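# Seat the bed rail end onto the short post

## Task

Put the near end of the wooden bed rail onto the short post: both pegs must enter the two holes in the rail's end, the rail's end face must sit against the post, and the rail's far end must rest in the bracket. It only counts if the parts stay that way on their own, without the robot holding them. When finished, release the rail and move the grippers away.

## Robot and tools

Robot: two arms, left_arm and right_arm, each ending in a two-finger gripper. The fingers point along the gripper's own +z axis and close along its y axis. The reported hand point lies between the pads when closed; closed fingertips extend about 33 mm past it, open ones about 9 mm. Closing pushes the tips roughly 24 mm farther out, so keep that clearance above surfaces.

Frames: state lines give each gripper's end_effector_position (metres) and end_effector_quat_wxyz in one shared table frame. Origin is on the table top between the arms, +z up, +x out over the table, left_arm on the +y side. The names left/right are not image sides. Printed positions can be off, more so at long reach. 'Hand target' lines show where the controller is currently steering each gripper.

The row of 18 numbers: used by both execute_actions and move, always all 18 even if one arm moves. Order: left_arm dx, dy, dz, rx, ry, rz, then left_gripper position, force_limit, speed; then the same nine for right_arm and right_gripper. All values lie in [-1, 1]. dx..rz are an offset, not a pose: expressed in that gripper's own axes, measured from the gripper's measured pose at the start of the action (for a call's first action, the pose in the latest result of this scene). Scale: 1.0 = 0.6 m or 180 degrees. rx, ry, rz form a single rotation vector. To keep an arm still, send zeros for its offset and repeat its last three gripper numbers (a 0 there is a real command).

Gripper numbers: position +1 = fully open (140 mm), about -0.8 = pads touching, -1 = close until blocked. force_limit maps roughly to 14 N at -1, 60 N at 0, 107 N at +1 (for parts up to 40 mm wide). speed maps to about 30, 140, 250 mm/s at -1, 0, +1. object_status: 0 moving, 1 blocked while opening, 2 blocked while closing (a grip), 3 reached the target or pads met. After gripping with -1, confirm status 2. To squeeze harder while at status 2, raise force_limit and nudge position between -1 and -0.98. position_measured is in counts: 3 fully open, 230 pads together.

execute_actions(actions): a list of actions; each action is a table of up to 15 rows, one per control step of 1/30 s. If fewer rows are given, the last repeats to fill 15 steps. Every row's offset is from the action's start pose, not from the previous row. An empty list just returns state and images. Results include step readings; HELD beside an arm marks steps where its command was held back.

move(target, speed, stop_force, blocking): target is one 18-number row; its offsets count from the pose in the latest result that shows one. Each gripper travels a straight line to its target; both arms finish together, lasting 0.5 to 10 s (cut off at 10 s). speed is the path's top speed in m/s, 0.002 to 0.5 (default 0.25); rotation capped at twice that in rad/s. Paths ignore obstacles and the other arm, and grippers may lag, stray or overshoot speed near a straight arm. stop_force (20 to 80 N, one value for both arms, not allowed in the first 0.2 s) ends an arm's path when its estimated push against the motion rises by that much for two steps; the gripper then backs to where it was two steps earlier and holds. Force is estimated from joint torques, so it fails near stretched poses and is unreliable if the gripper rotates during the move. Omit stop_force when pulling away from something you press on. An arm whose target is within 1.5 mm and 0.5 degrees counts as still. blocking=false returns after 0.5 s while motion continues (not combinable with stop_force); check with wait(0) and do not send other motion until it has ended. Result adds a 'move:' line: done, off_target, moving, held, fault or contact per arm, plus limits (paced = command clipped; held = some steps blocked, after which the arm may jump faster).

wait(seconds): 0 to 10; arms hold their last command; returns early if a running move ends. stop(): brakes a running move; needs stopping distance. zoom_image(camera, region): region [x0, y0, x1, y1] in pixels, at most 504 by 504, cameras cam_head_left, cam_head_right, cam_high, cam_low (672x504), cam_left_wrist, cam_right_wrist (616x616). show_instructions(): shows the reference image. finished_scene(scene): pass the current scene number; irreversible, done only once the rail is seated and released.

Motion limits: each step the command is clipped to within 70 mm and 16 degrees of the measured pose; position wins over orientation if both can't be met. Far targets need several actions. A 'pose unreachable' line means a clearance check altered that arm's command.

Avoid: pushing hard into firm things (stiff arms fault easily); 150 N outside force or a joint reaching its load limit (waist/shoulder/elbow 144 N m, wrist joints 36 N m, load included) stops that arm for 10 s. Touch gently and slowly, do not overshoot contact. Keep arms from hitting each other. Nothing may fall or be knocked off the table; avoid drops, slips and slams. Brief outside tugs on held parts can occur. Watch for MOTOR HOT warnings; overheating brakes the arm. Flange force readings carry error and include held weight.

Each tool is called after "Request:" as name(argument=value, ...) on one line, values as JSON.

Reference images:

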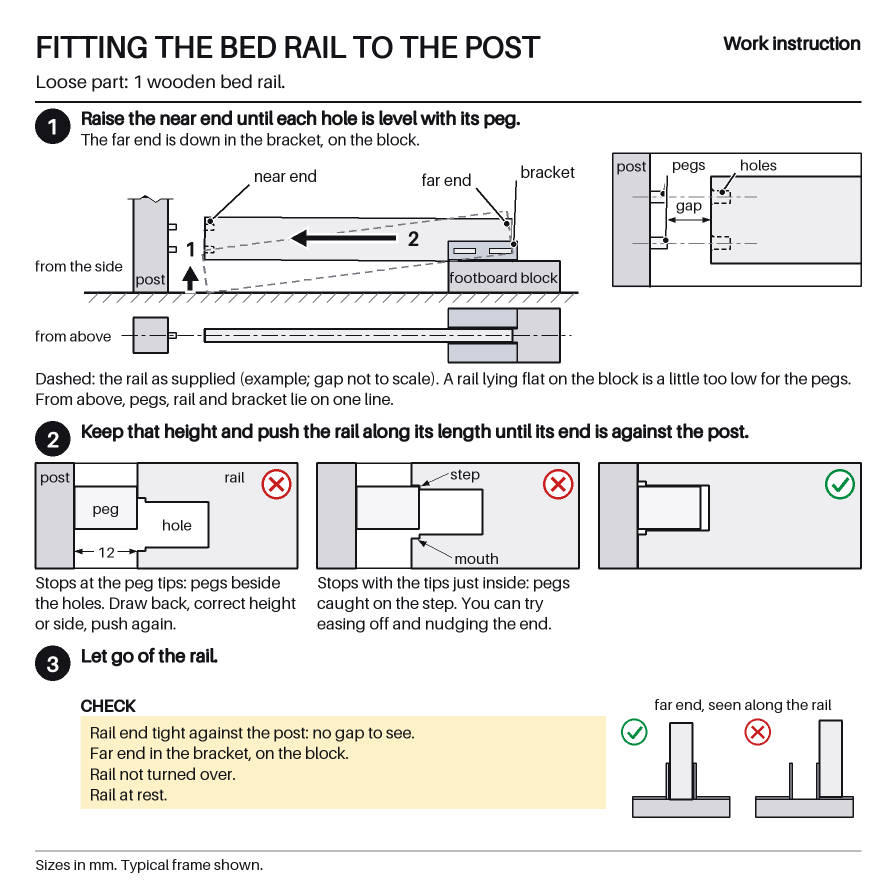

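## Session

I'll start by looking at the scene.

Request:
execute_actions(actions=[])

Scene clock: 0.00 s.
left_arm: end_effector_position=(+0.3661, +0.5548, +0.2165) position_measured=3 object_status=3 end_effector_quat_wxyz=(-0.119, +0.619, -0.741, -0.231) | right_arm: end_effector_position=(+0.1886, -0.5079, +0.1236) position_measured=3 object_status=3 end_effector_quat_wxyz=(-0.355, +0.202, +0.907, +0.107)
Joint positions: left_arm=[ 0.228 -0.015 -0.027 -0.522 -1.619 -0.289] | right_arm=[-0.01   0.043 -0.404 -0.229 -1.85  -1.798]
Joint velocities: left_arm=[-0.    -0.     0.     0.     0.001  0.   ] | right_arm=[-0.     0.    -0.001  0.002 -0.     0.001]
Flange force (N, the push that the arm receives, along the gripper's own x y z axes): no reading
Hand target (left_arm): +0.366, +0.555, +0.216; +0.119, -0.619, +0.741, +0.231
Hand target (right_arm): +0.189, -0.508, +0.124; -0.355, +0.202, +0.907, +0.107

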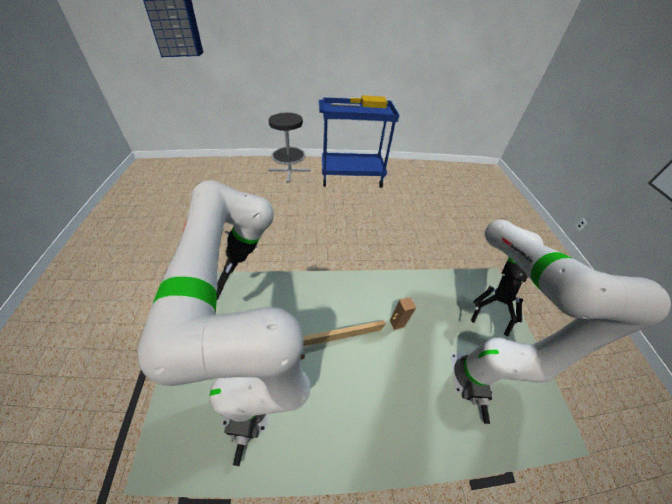

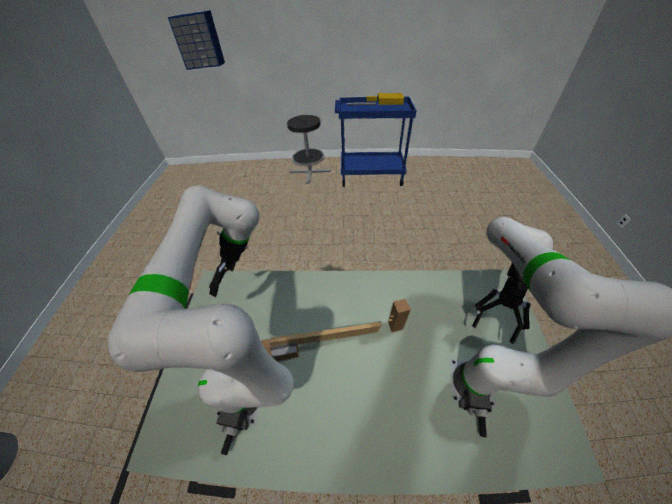

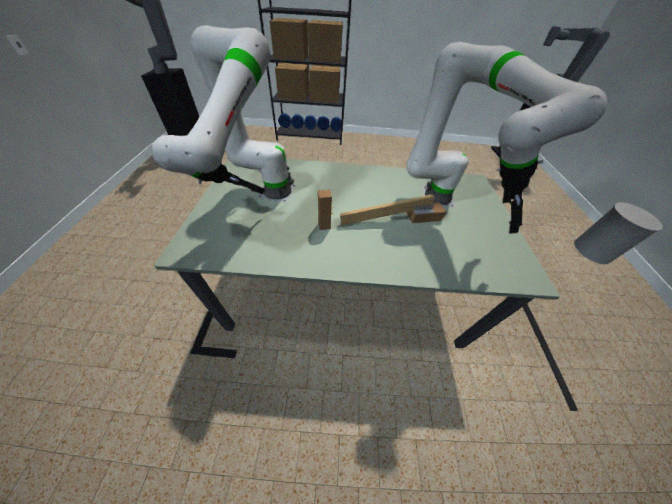

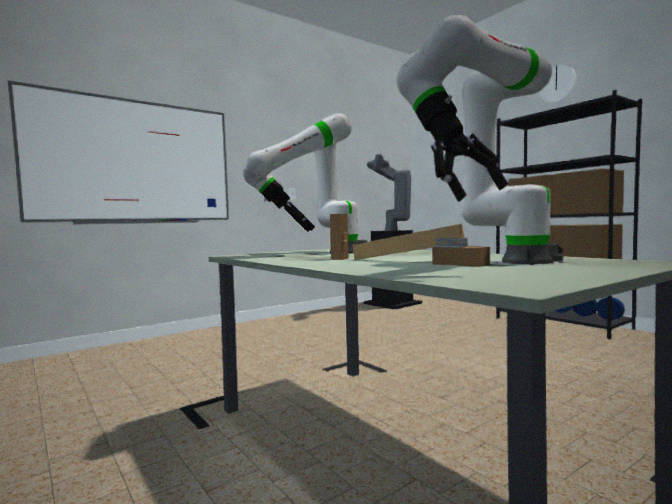

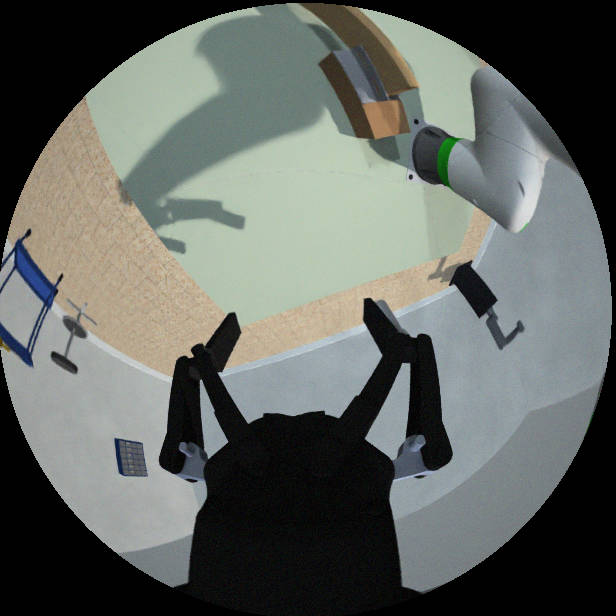

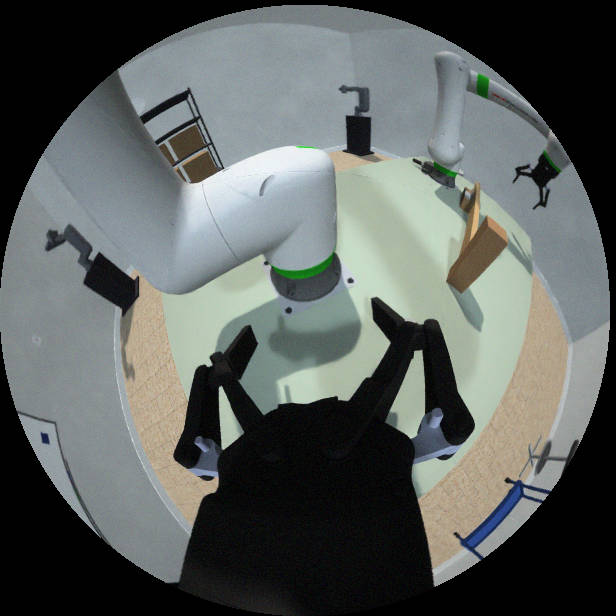

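Request:
zoom_image(camera="cam_head_right", region=[240, 270, 460, 400])

Request:
zoom_image(camera="cam_high", region=[290, 160, 480, 260])

Request:
zoom_image(camera="cam_low", region=[310, 190, 520, 290])

Region (240, 270, 460, 400) of cam_head_right's 672x504 image, scaled by 2.291, with more detail than that image has; it fills the top 298 rows of this view, and the rest is white.

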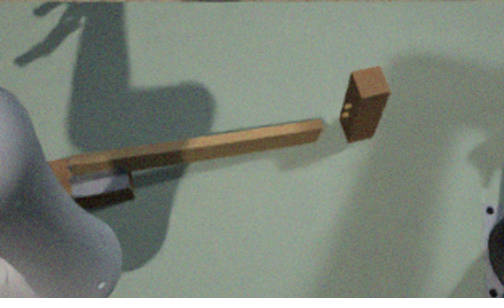

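Region (290, 160, 480, 260) of cam_high's 672x504 image, scaled by 2.653, with more detail than that image has; it fills the top 265 rows of this view, and the rest is white.

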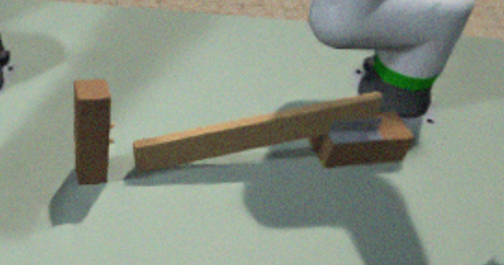

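Region (310, 190, 520, 290) of cam_low's 672x504 image, scaled by 2.400, with more detail than that image has; it fills the top 240 rows of this view, and the rest is white.

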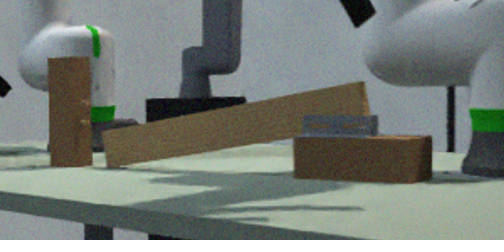

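Request:
zoom_image(camera="cam_left_wrist", region=[270, 0, 470, 200])

Request:
zoom_image(camera="cam_right_wrist", region=[400, 140, 560, 320])

Request:
zoom_image(camera="cam_high", region=[395, 180, 465, 235])

Request:
zoom_image(camera="cam_low", region=[420, 210, 500, 275])

Region (270, 0, 470, 200) of cam_left_wrist's 616x616 image, scaled by 2.520, with more detail than that image has.

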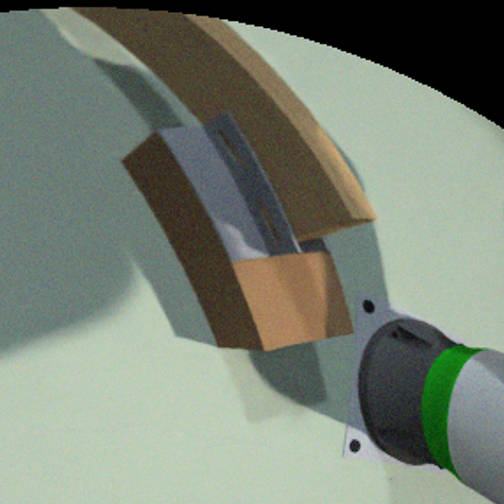

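Region (400, 140, 560, 320) of cam_right_wrist's 616x616 image, scaled by 2.800, with more detail than that image has.

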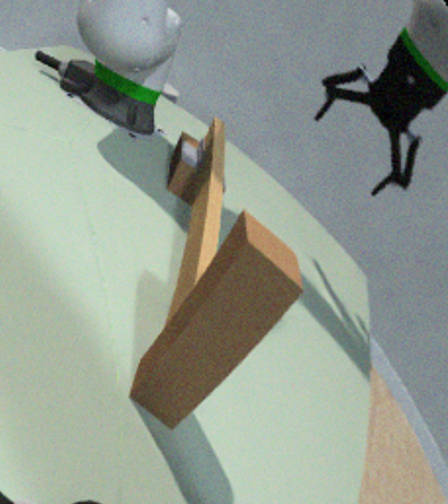

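Region (395, 180, 465, 235) of cam_high's 672x504 image, scaled by 7.200, with more detail than that image has; it fills the top 396 rows of this view, and the rest is white.

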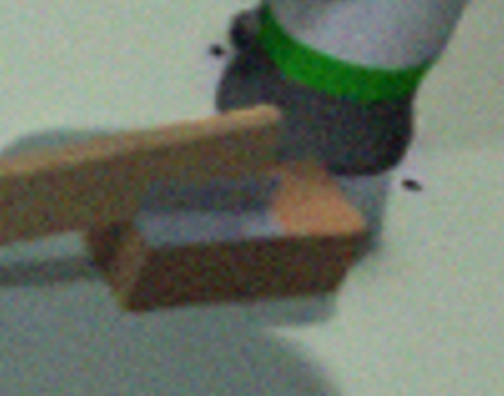

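Region (420, 210, 500, 275) of cam_low's 672x504 image, scaled by 6.300, with more detail than that image has; it fills the top 410 rows of this view, and the rest is white.

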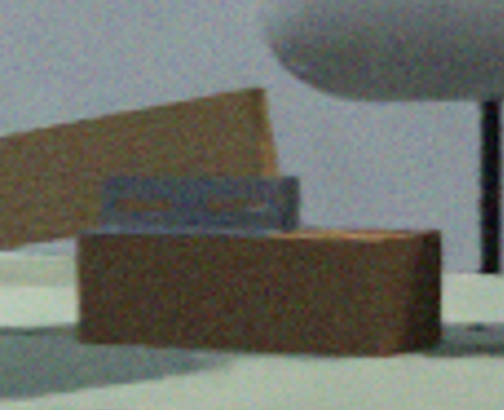

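Request:
zoom_image(camera="cam_low", region=[322, 206, 382, 266])

Request:
zoom_image(camera="cam_high", region=[305, 182, 365, 242])

Request:
zoom_image(camera="cam_head_left", region=[365, 285, 425, 345])

Region (322, 206, 382, 266) of cam_low's 672x504 image, scaled by 8.400, with more detail than that image has.

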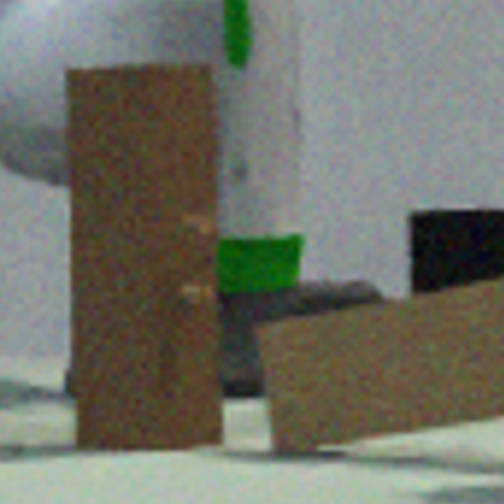

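Region (305, 182, 365, 242) of cam_high's 672x504 image, scaled by 8.400, with more detail than that image has.

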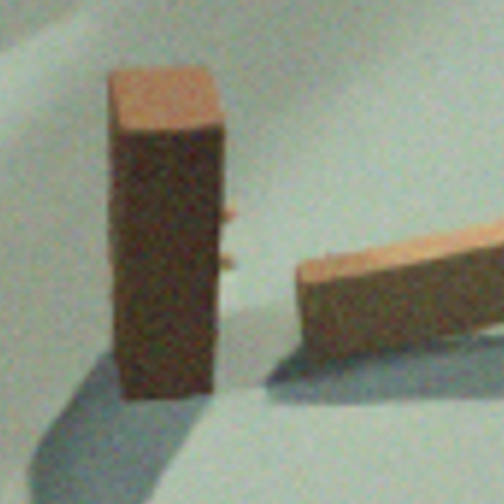

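Region (365, 285, 425, 345) of cam_head_left's 672x504 image, scaled by 8.400, with more detail than that image has.

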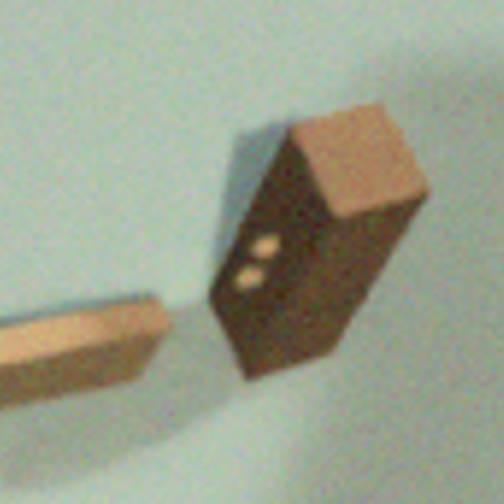

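Request:
move(target=[0.838, 0.088, -0.435, 0.030, 0.166, -0.137, 0.0, 0, 0, 0.0513, 0.812, -0.185, -0.228, 0.168, -0.435, -0.8, 0, 0], speed=0.4)

Scene clock: 11.77 s.
left_arm: end_effector_position=(+0.2400, +0.0006, +0.2191) position_measured=129 object_status=3 end_effector_quat_wxyz=(-0.001, +0.794, -0.608, -0.000) | right_arm: end_effector_position=(+0.4516, -0.1001, +0.2501) position_measured=229 object_status=3 end_effector_quat_wxyz=(-0.326, -0.325, +0.627, +0.628)
Joint positions: left_arm=[-0.657  0.189  0.161 -0.001 -1.544  1.046] | right_arm=[ 0.384  0.864  0.688 -1.41  -2.309 -1.333]
Joint velocities: left_arm=[-0.001 -0.001  0.    -0.001  0.     0.   ] | right_arm=[ 0.     0.001  0.     0.    -0.    -0.001]
Flange force (N, the push that the arm receives, along the gripper's own x y z axes): left_arm=[-2.0 1.0 -0.6] | right_arm=[-8.8 -1.7 -7.8]
Hand target (left_arm): +0.240, +0.001, +0.219; -0.001, +0.794, -0.608, -0.000
Hand target (right_arm): +0.452, -0.100, +0.250; -0.326, -0.325, +0.627, +0.628
Off the commanded pose (left_arm): 0.001 m, 0 deg.
Off the commanded pose (right_arm): 0.002 m, 0 deg.
move: done

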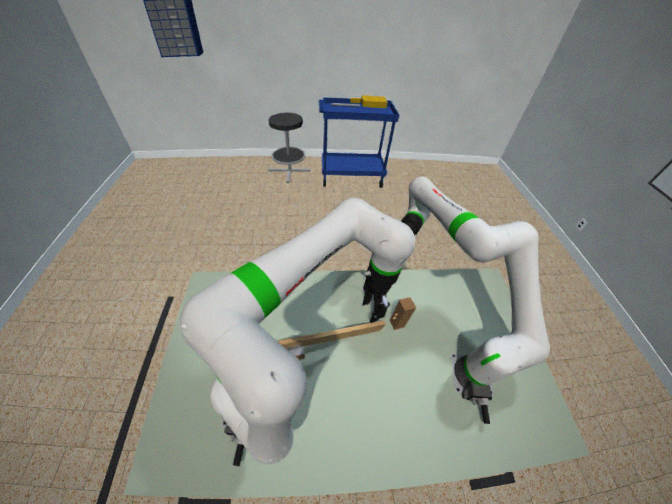

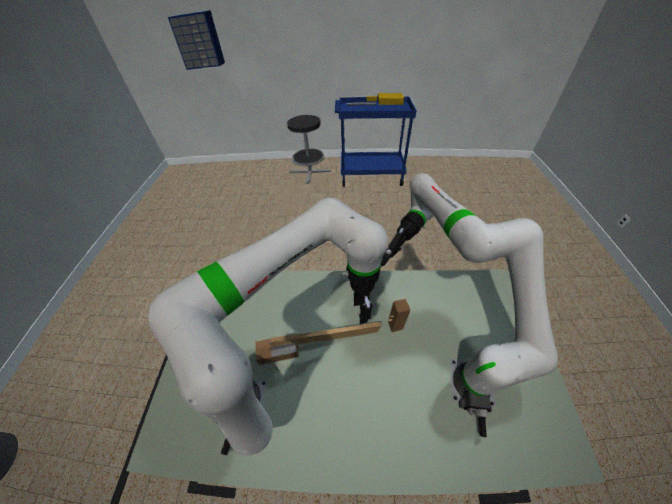

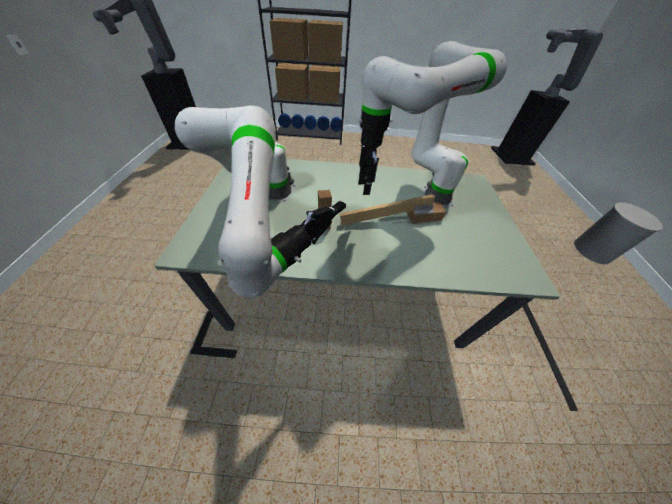

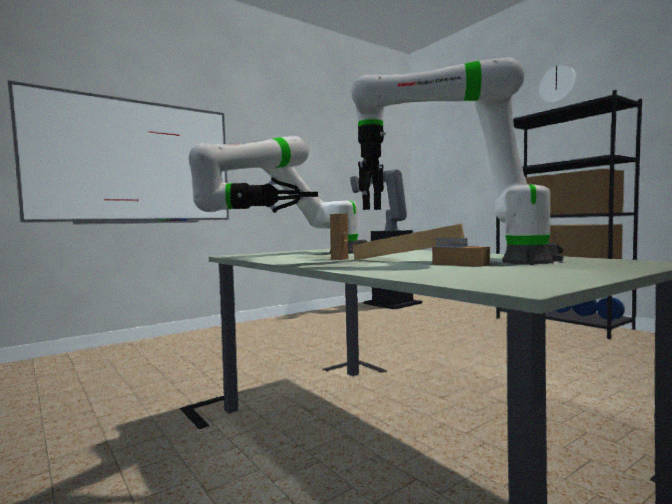

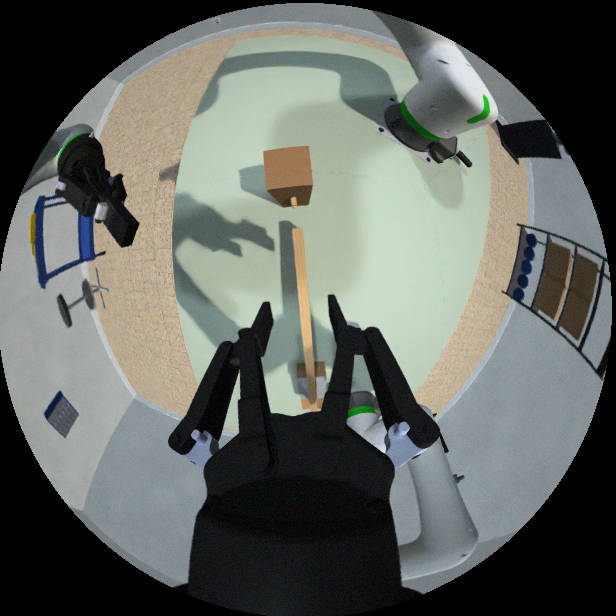

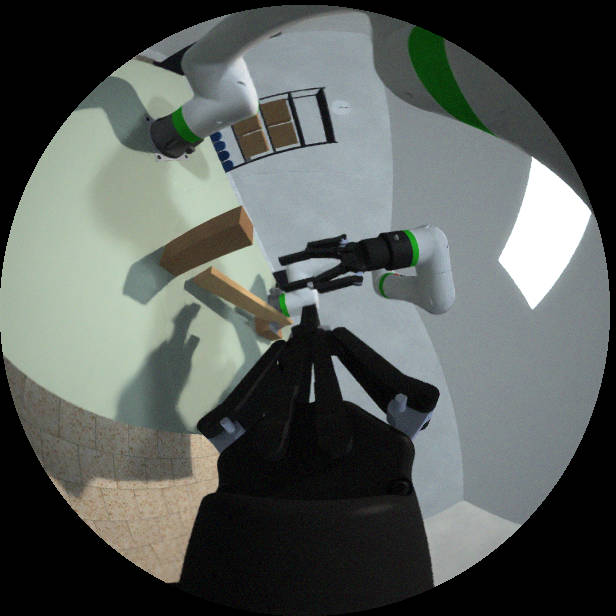

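Request:
zoom_image(camera="cam_left_wrist", region=[220, 130, 390, 420])

Request:
zoom_image(camera="cam_right_wrist", region=[140, 190, 300, 350])

Region (220, 130, 390, 420) of cam_left_wrist's 616x616 image, scaled by 1.738, with more detail than that image has; it fills the left 295 columns of this view, and the rest is white.

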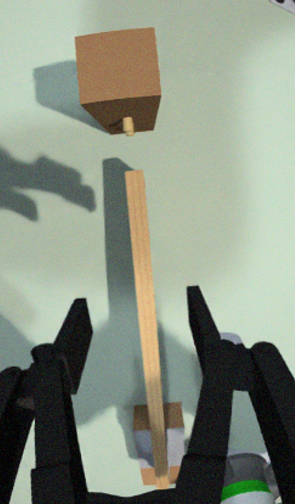

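Region (140, 190, 300, 350) of cam_right_wrist's 616x616 image, scaled by 3.150, with more detail than that image has.

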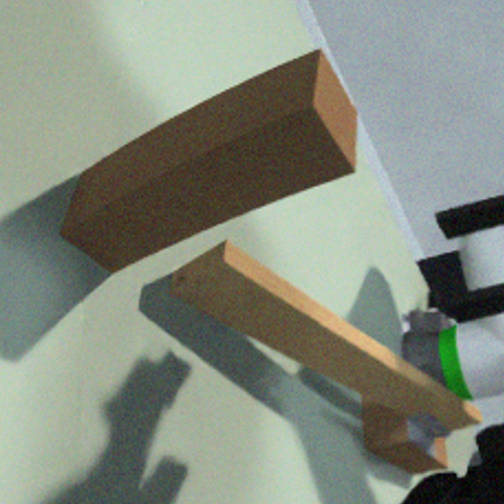

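Request:
move(target=[0, 0, 0.198, 0, -0.0444, 0, 0.0, 0, 0, -0.137, -0.25, 0.365, 0, 0, 0, -0.8, 0, 0], speed=0.25)

Scene clock: 15.80 s.
left_arm: end_effector_position=(+0.2402, +0.0010, +0.1004) position_measured=129 object_status=3 end_effector_quat_wxyz=(-0.043, +0.792, -0.607, -0.056) | right_arm: end_effector_position=(+0.3193, +0.0929, +0.1005) position_measured=229 object_status=3 end_effector_quat_wxyz=(-0.326, -0.326, +0.627, +0.628)
Joint positions: left_arm=[-0.702  0.353  0.099 -0.066 -1.442  1.104] | right_arm=[ 0.728  0.963  0.46  -1.365 -1.927 -1.03 ]
Joint velocities: left_arm=[-0.     0.     0.001 -0.001 -0.001  0.   ] | right_arm=[ 0.001  0.001  0.    -0.001  0.     0.   ]
Flange force (N, the push that the arm receives, along the gripper's own x y z axes): left_arm=[-4.3 -1.4 -2.1] | right_arm=[-9.4 -4.1 -6.1]
Hand target (left_arm): +0.240, +0.001, +0.100; -0.043, +0.792, -0.607, -0.056
Hand target (right_arm): +0.319, +0.093, +0.100; -0.326, -0.326, +0.627, +0.628
Off the commanded pose (left_arm): 0.000 m, 0 deg.
Off the commanded pose (right_arm): 0.001 m, 0 deg.
move: done

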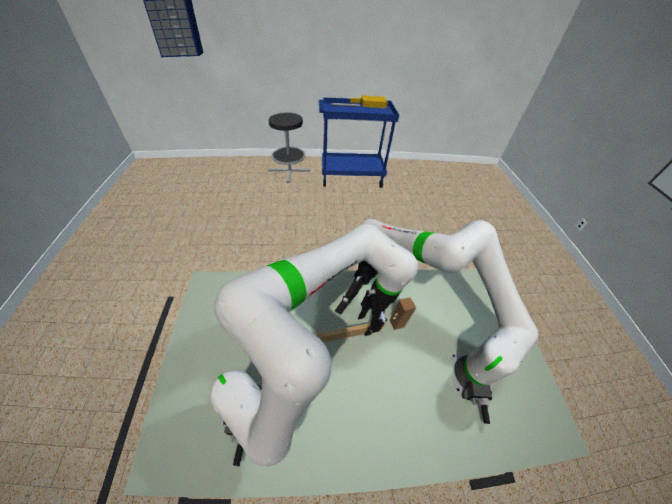

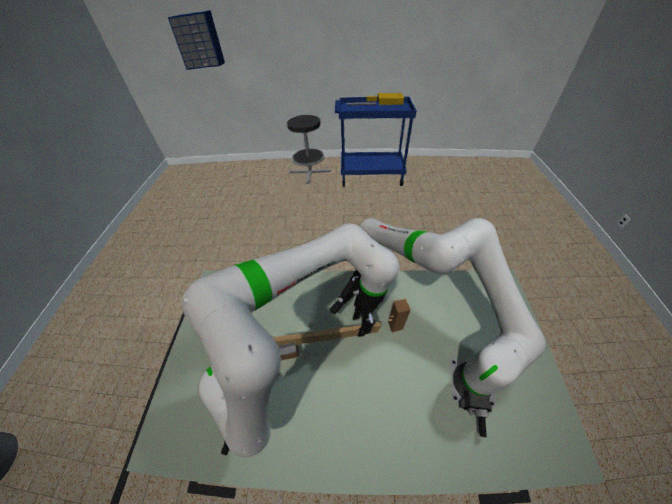

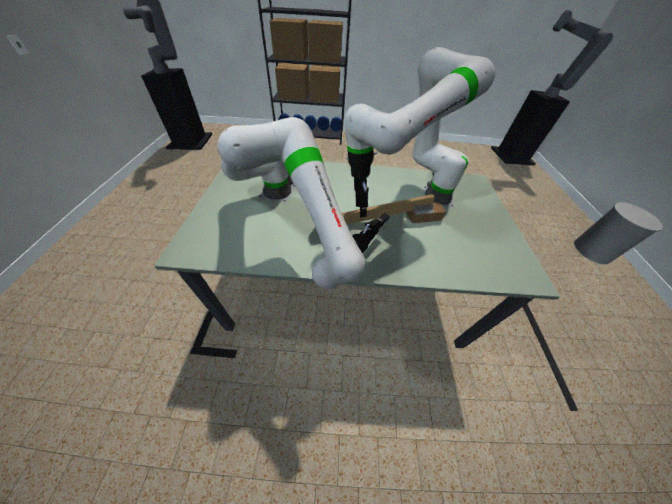

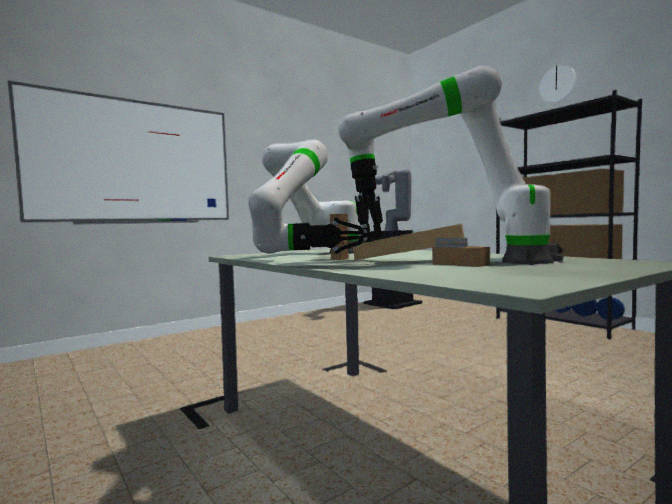

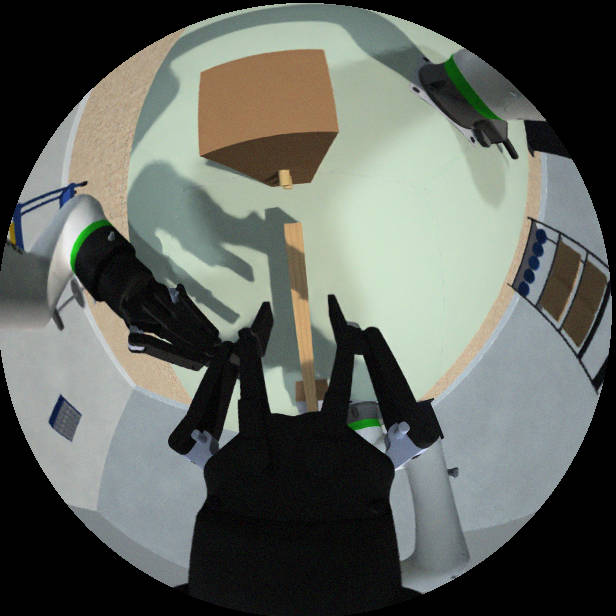

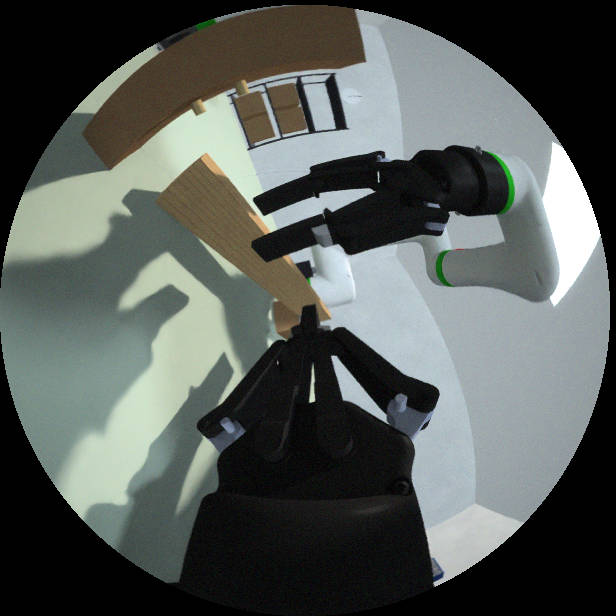

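Request:
zoom_image(camera="cam_right_wrist", region=[130, 50, 300, 220])

Request:
zoom_image(camera="cam_left_wrist", region=[220, 150, 390, 420])

Region (130, 50, 300, 220) of cam_right_wrist's 616x616 image, scaled by 2.965, with more detail than that image has.

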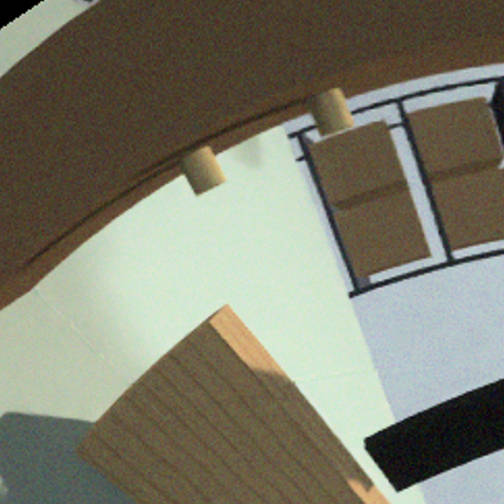

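Region (220, 150, 390, 420) of cam_left_wrist's 616x616 image, scaled by 1.867, with more detail than that image has; it fills the left 317 columns of this view, and the rest is white.

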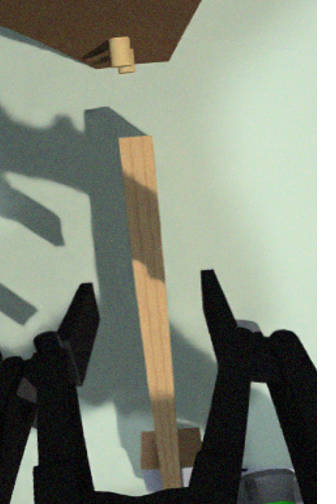

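Request:
move(target=[0, 0, 0.075, 0, 0, 0, 0.0, 0.5, 0, 0, 0, 0, 0, 0, 0, -0.8, 0, 0], speed=0.1)

Request:
move(target=[0, 0, 0, 0, 0, 0, -0.45, 0.5, -0.3, 0, 0, 0, 0, 0, 0, -0.8, 0, 0], speed=0.1)

Scene clock: 18.20 s.
left_arm: end_effector_position=(+0.2386, +0.0072, +0.0559) position_measured=129 object_status=3 end_effector_quat_wxyz=(-0.043, +0.792, -0.607, -0.056) | right_arm: end_effector_position=(+0.3192, +0.0929, +0.1004) position_measured=229 object_status=3 end_effector_quat_wxyz=(-0.326, -0.326, +0.627, +0.628)
Joint positions: left_arm=[-0.696  0.373  0.018 -0.068 -1.34   1.106] | right_arm=[ 0.728  0.963  0.46  -1.365 -1.927 -1.03 ]
Joint velocities: left_arm=[ 0.    -0.    -0.001 -0.     0.001 -0.001] | right_arm=[-0.001  0.     0.001 -0.001 -0.    -0.001]
Flange force (N, the push that the arm receives, along the gripper's own x y z axes): left_arm=[-0.6 2.0 -1.3] | right_arm=[-10.9 -4.8 -5.7]
Hand target (left_arm): +0.239, +0.007, +0.056; -0.043, +0.792, -0.607, -0.056
Hand target (right_arm): +0.319, +0.093, +0.100; -0.326, -0.326, +0.627, +0.628
Off the commanded pose (left_arm): 0.000 m, 0 deg.
Off the commanded pose (right_arm): 0.000 m, 0 deg.
move: done

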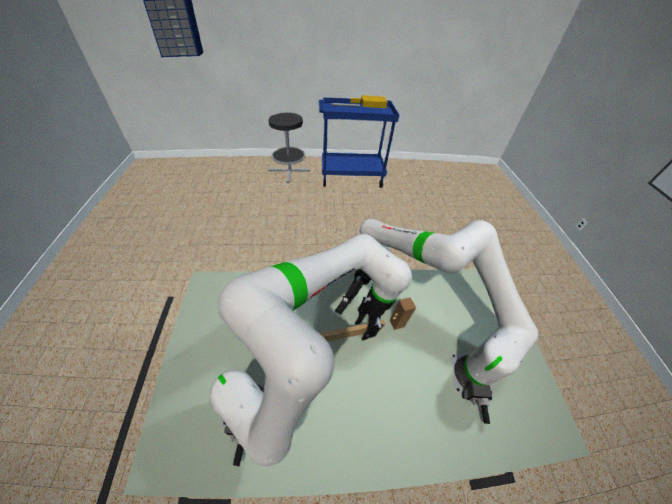

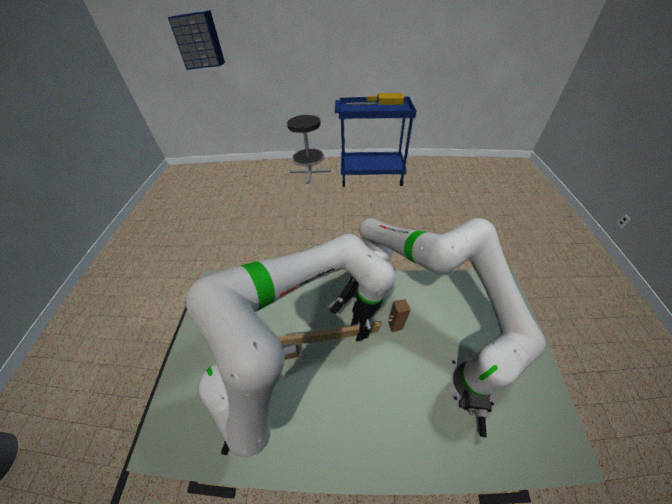

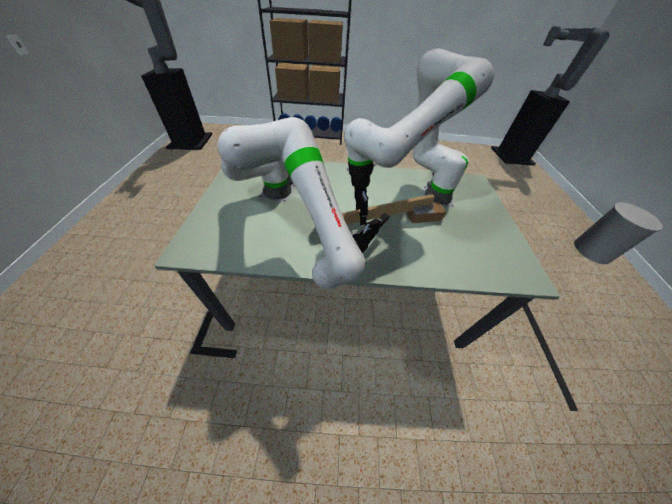

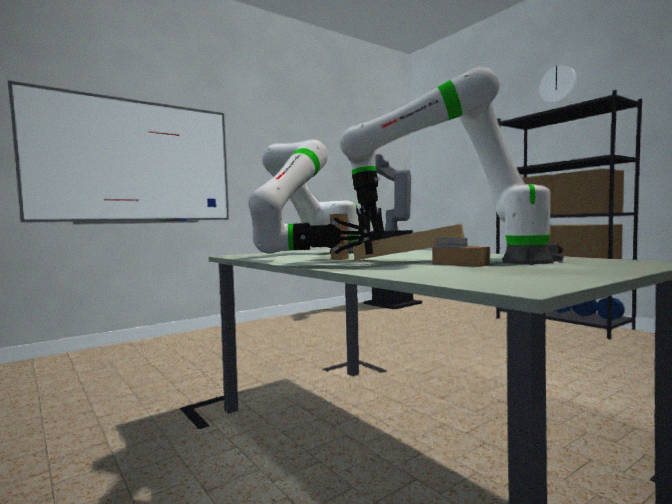

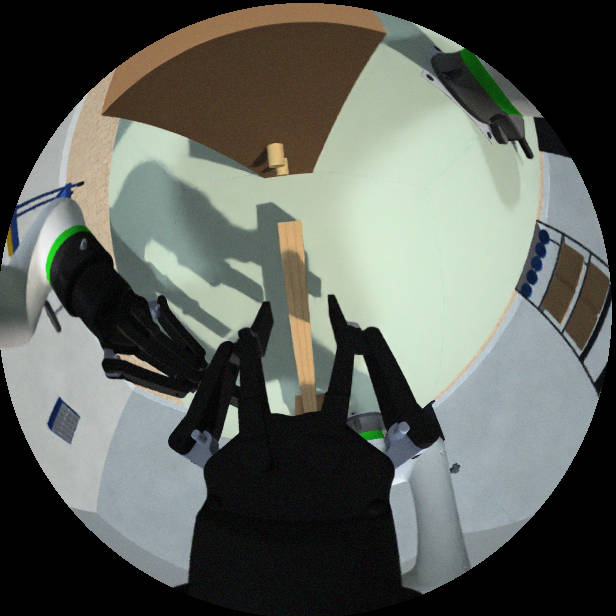

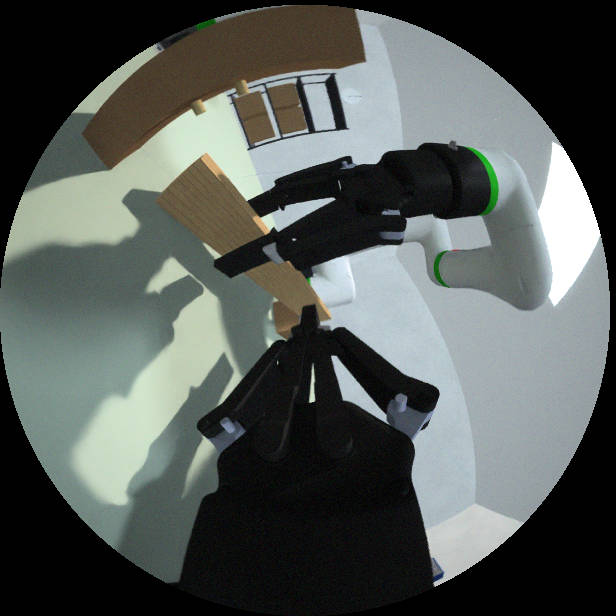

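Scene clock: 18.77 s.
left_arm: end_effector_position=(+0.2386, +0.0072, +0.0559) position_measured=186 object_status=3 end_effector_quat_wxyz=(-0.043, +0.792, -0.607, -0.056) | right_arm: end_effector_position=(+0.3192, +0.0929, +0.1004) position_measured=229 object_status=3 end_effector_quat_wxyz=(-0.326, -0.326, +0.627, +0.628)
Joint positions: left_arm=[-0.696  0.373  0.018 -0.068 -1.34   1.106] | right_arm=[ 0.728  0.963  0.46  -1.365 -1.927 -1.03 ]
Joint velocities: left_arm=[ 0.    -0.002  0.    -0.     0.    -0.   ] | right_arm=[-0.001  0.001  0.001  0.001 -0.    -0.001]
Flange force (N, the push that the arm receives, along the gripper's own x y z axes): left_arm=[0.3 -2.1 -1.2] | right_arm=[-6.3 -4.5 -2.1]
Hand target (left_arm): +0.239, +0.007, +0.056; -0.043, +0.792, -0.607, -0.056
Hand target (right_arm): +0.319, +0.093, +0.100; -0.326, -0.326, +0.627, +0.628
Off the commanded pose (left_arm): 0.000 m, 0 deg.
Off the commanded pose (right_arm): 0.000 m, 0 deg.
move: done

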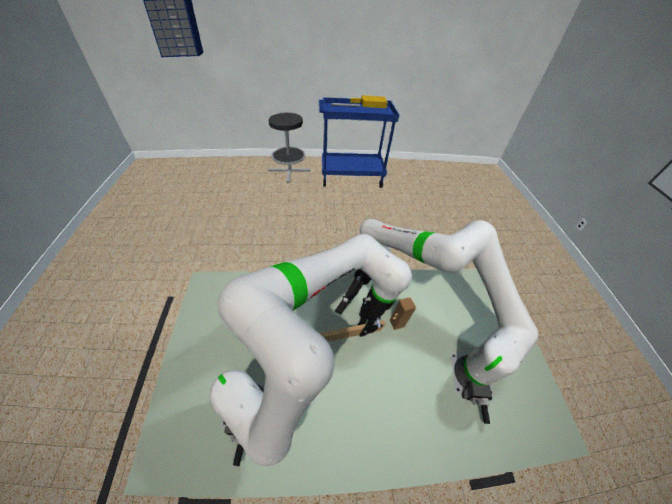

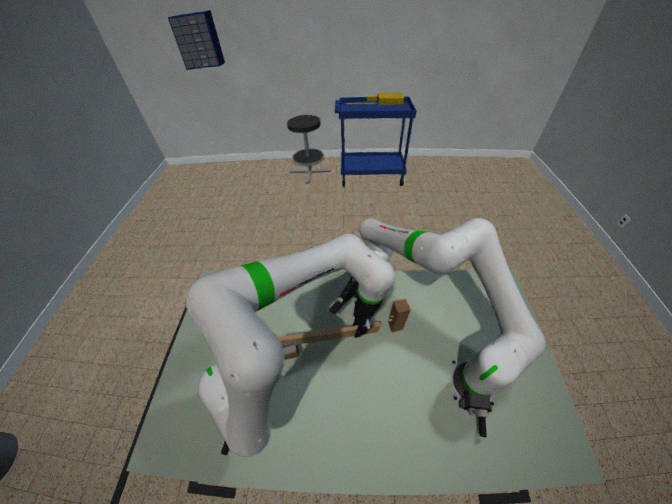

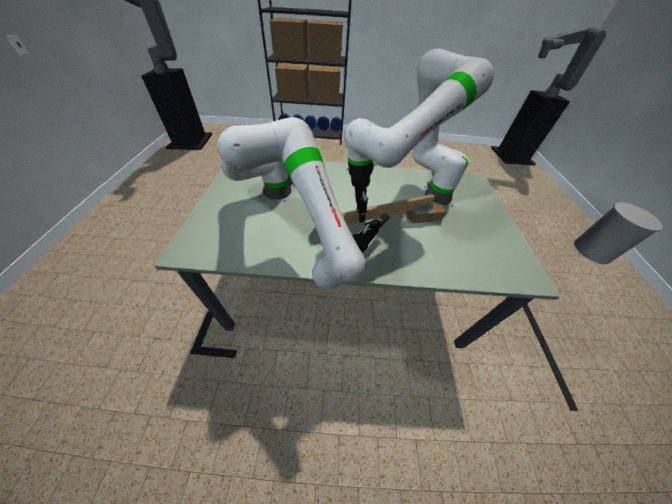

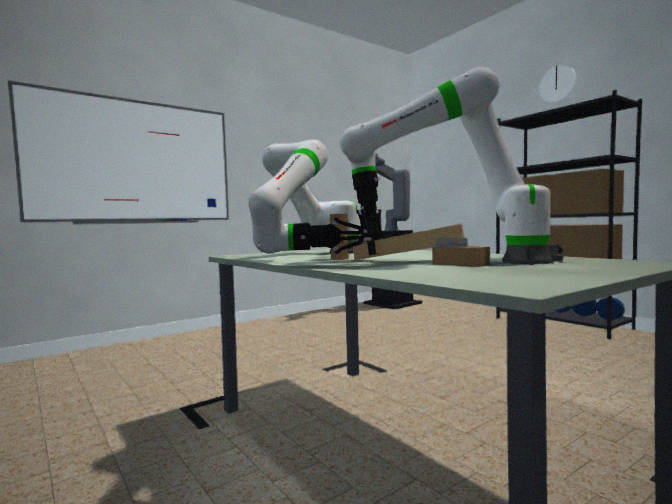

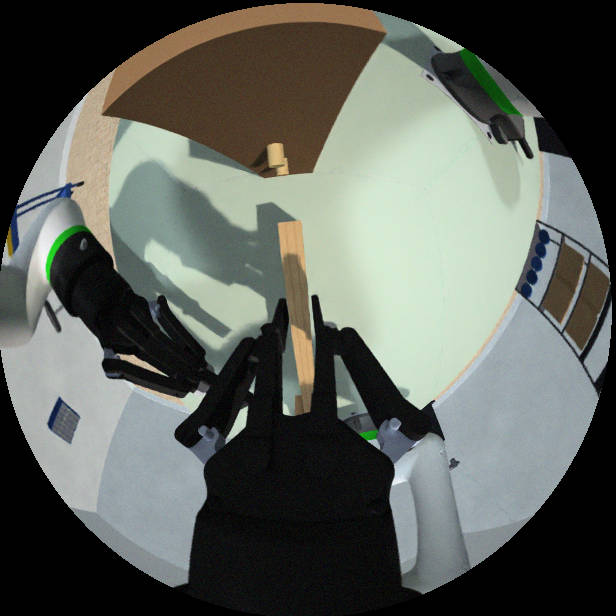

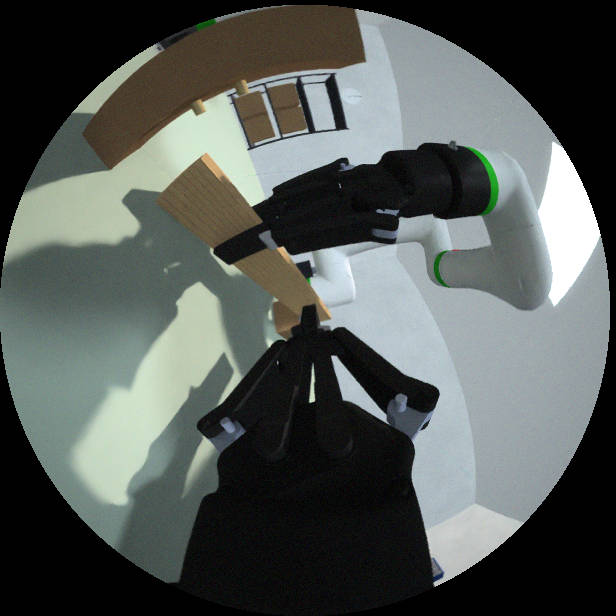

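Request:
zoom_image(camera="cam_left_wrist", region=[240, 200, 360, 420])

Request:
zoom_image(camera="cam_right_wrist", region=[140, 130, 340, 330])

Region (240, 200, 360, 420) of cam_left_wrist's 616x616 image, scaled by 2.291, with more detail than that image has; it fills the left 275 columns of this view, and the rest is white.

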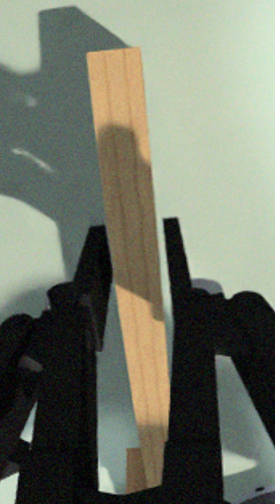

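Region (140, 130, 340, 330) of cam_right_wrist's 616x616 image, scaled by 2.520, with more detail than that image has.

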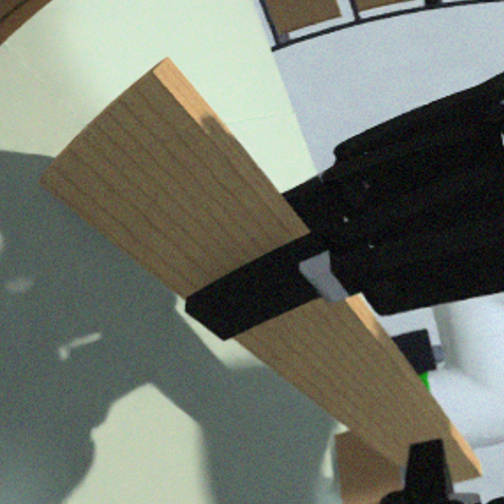

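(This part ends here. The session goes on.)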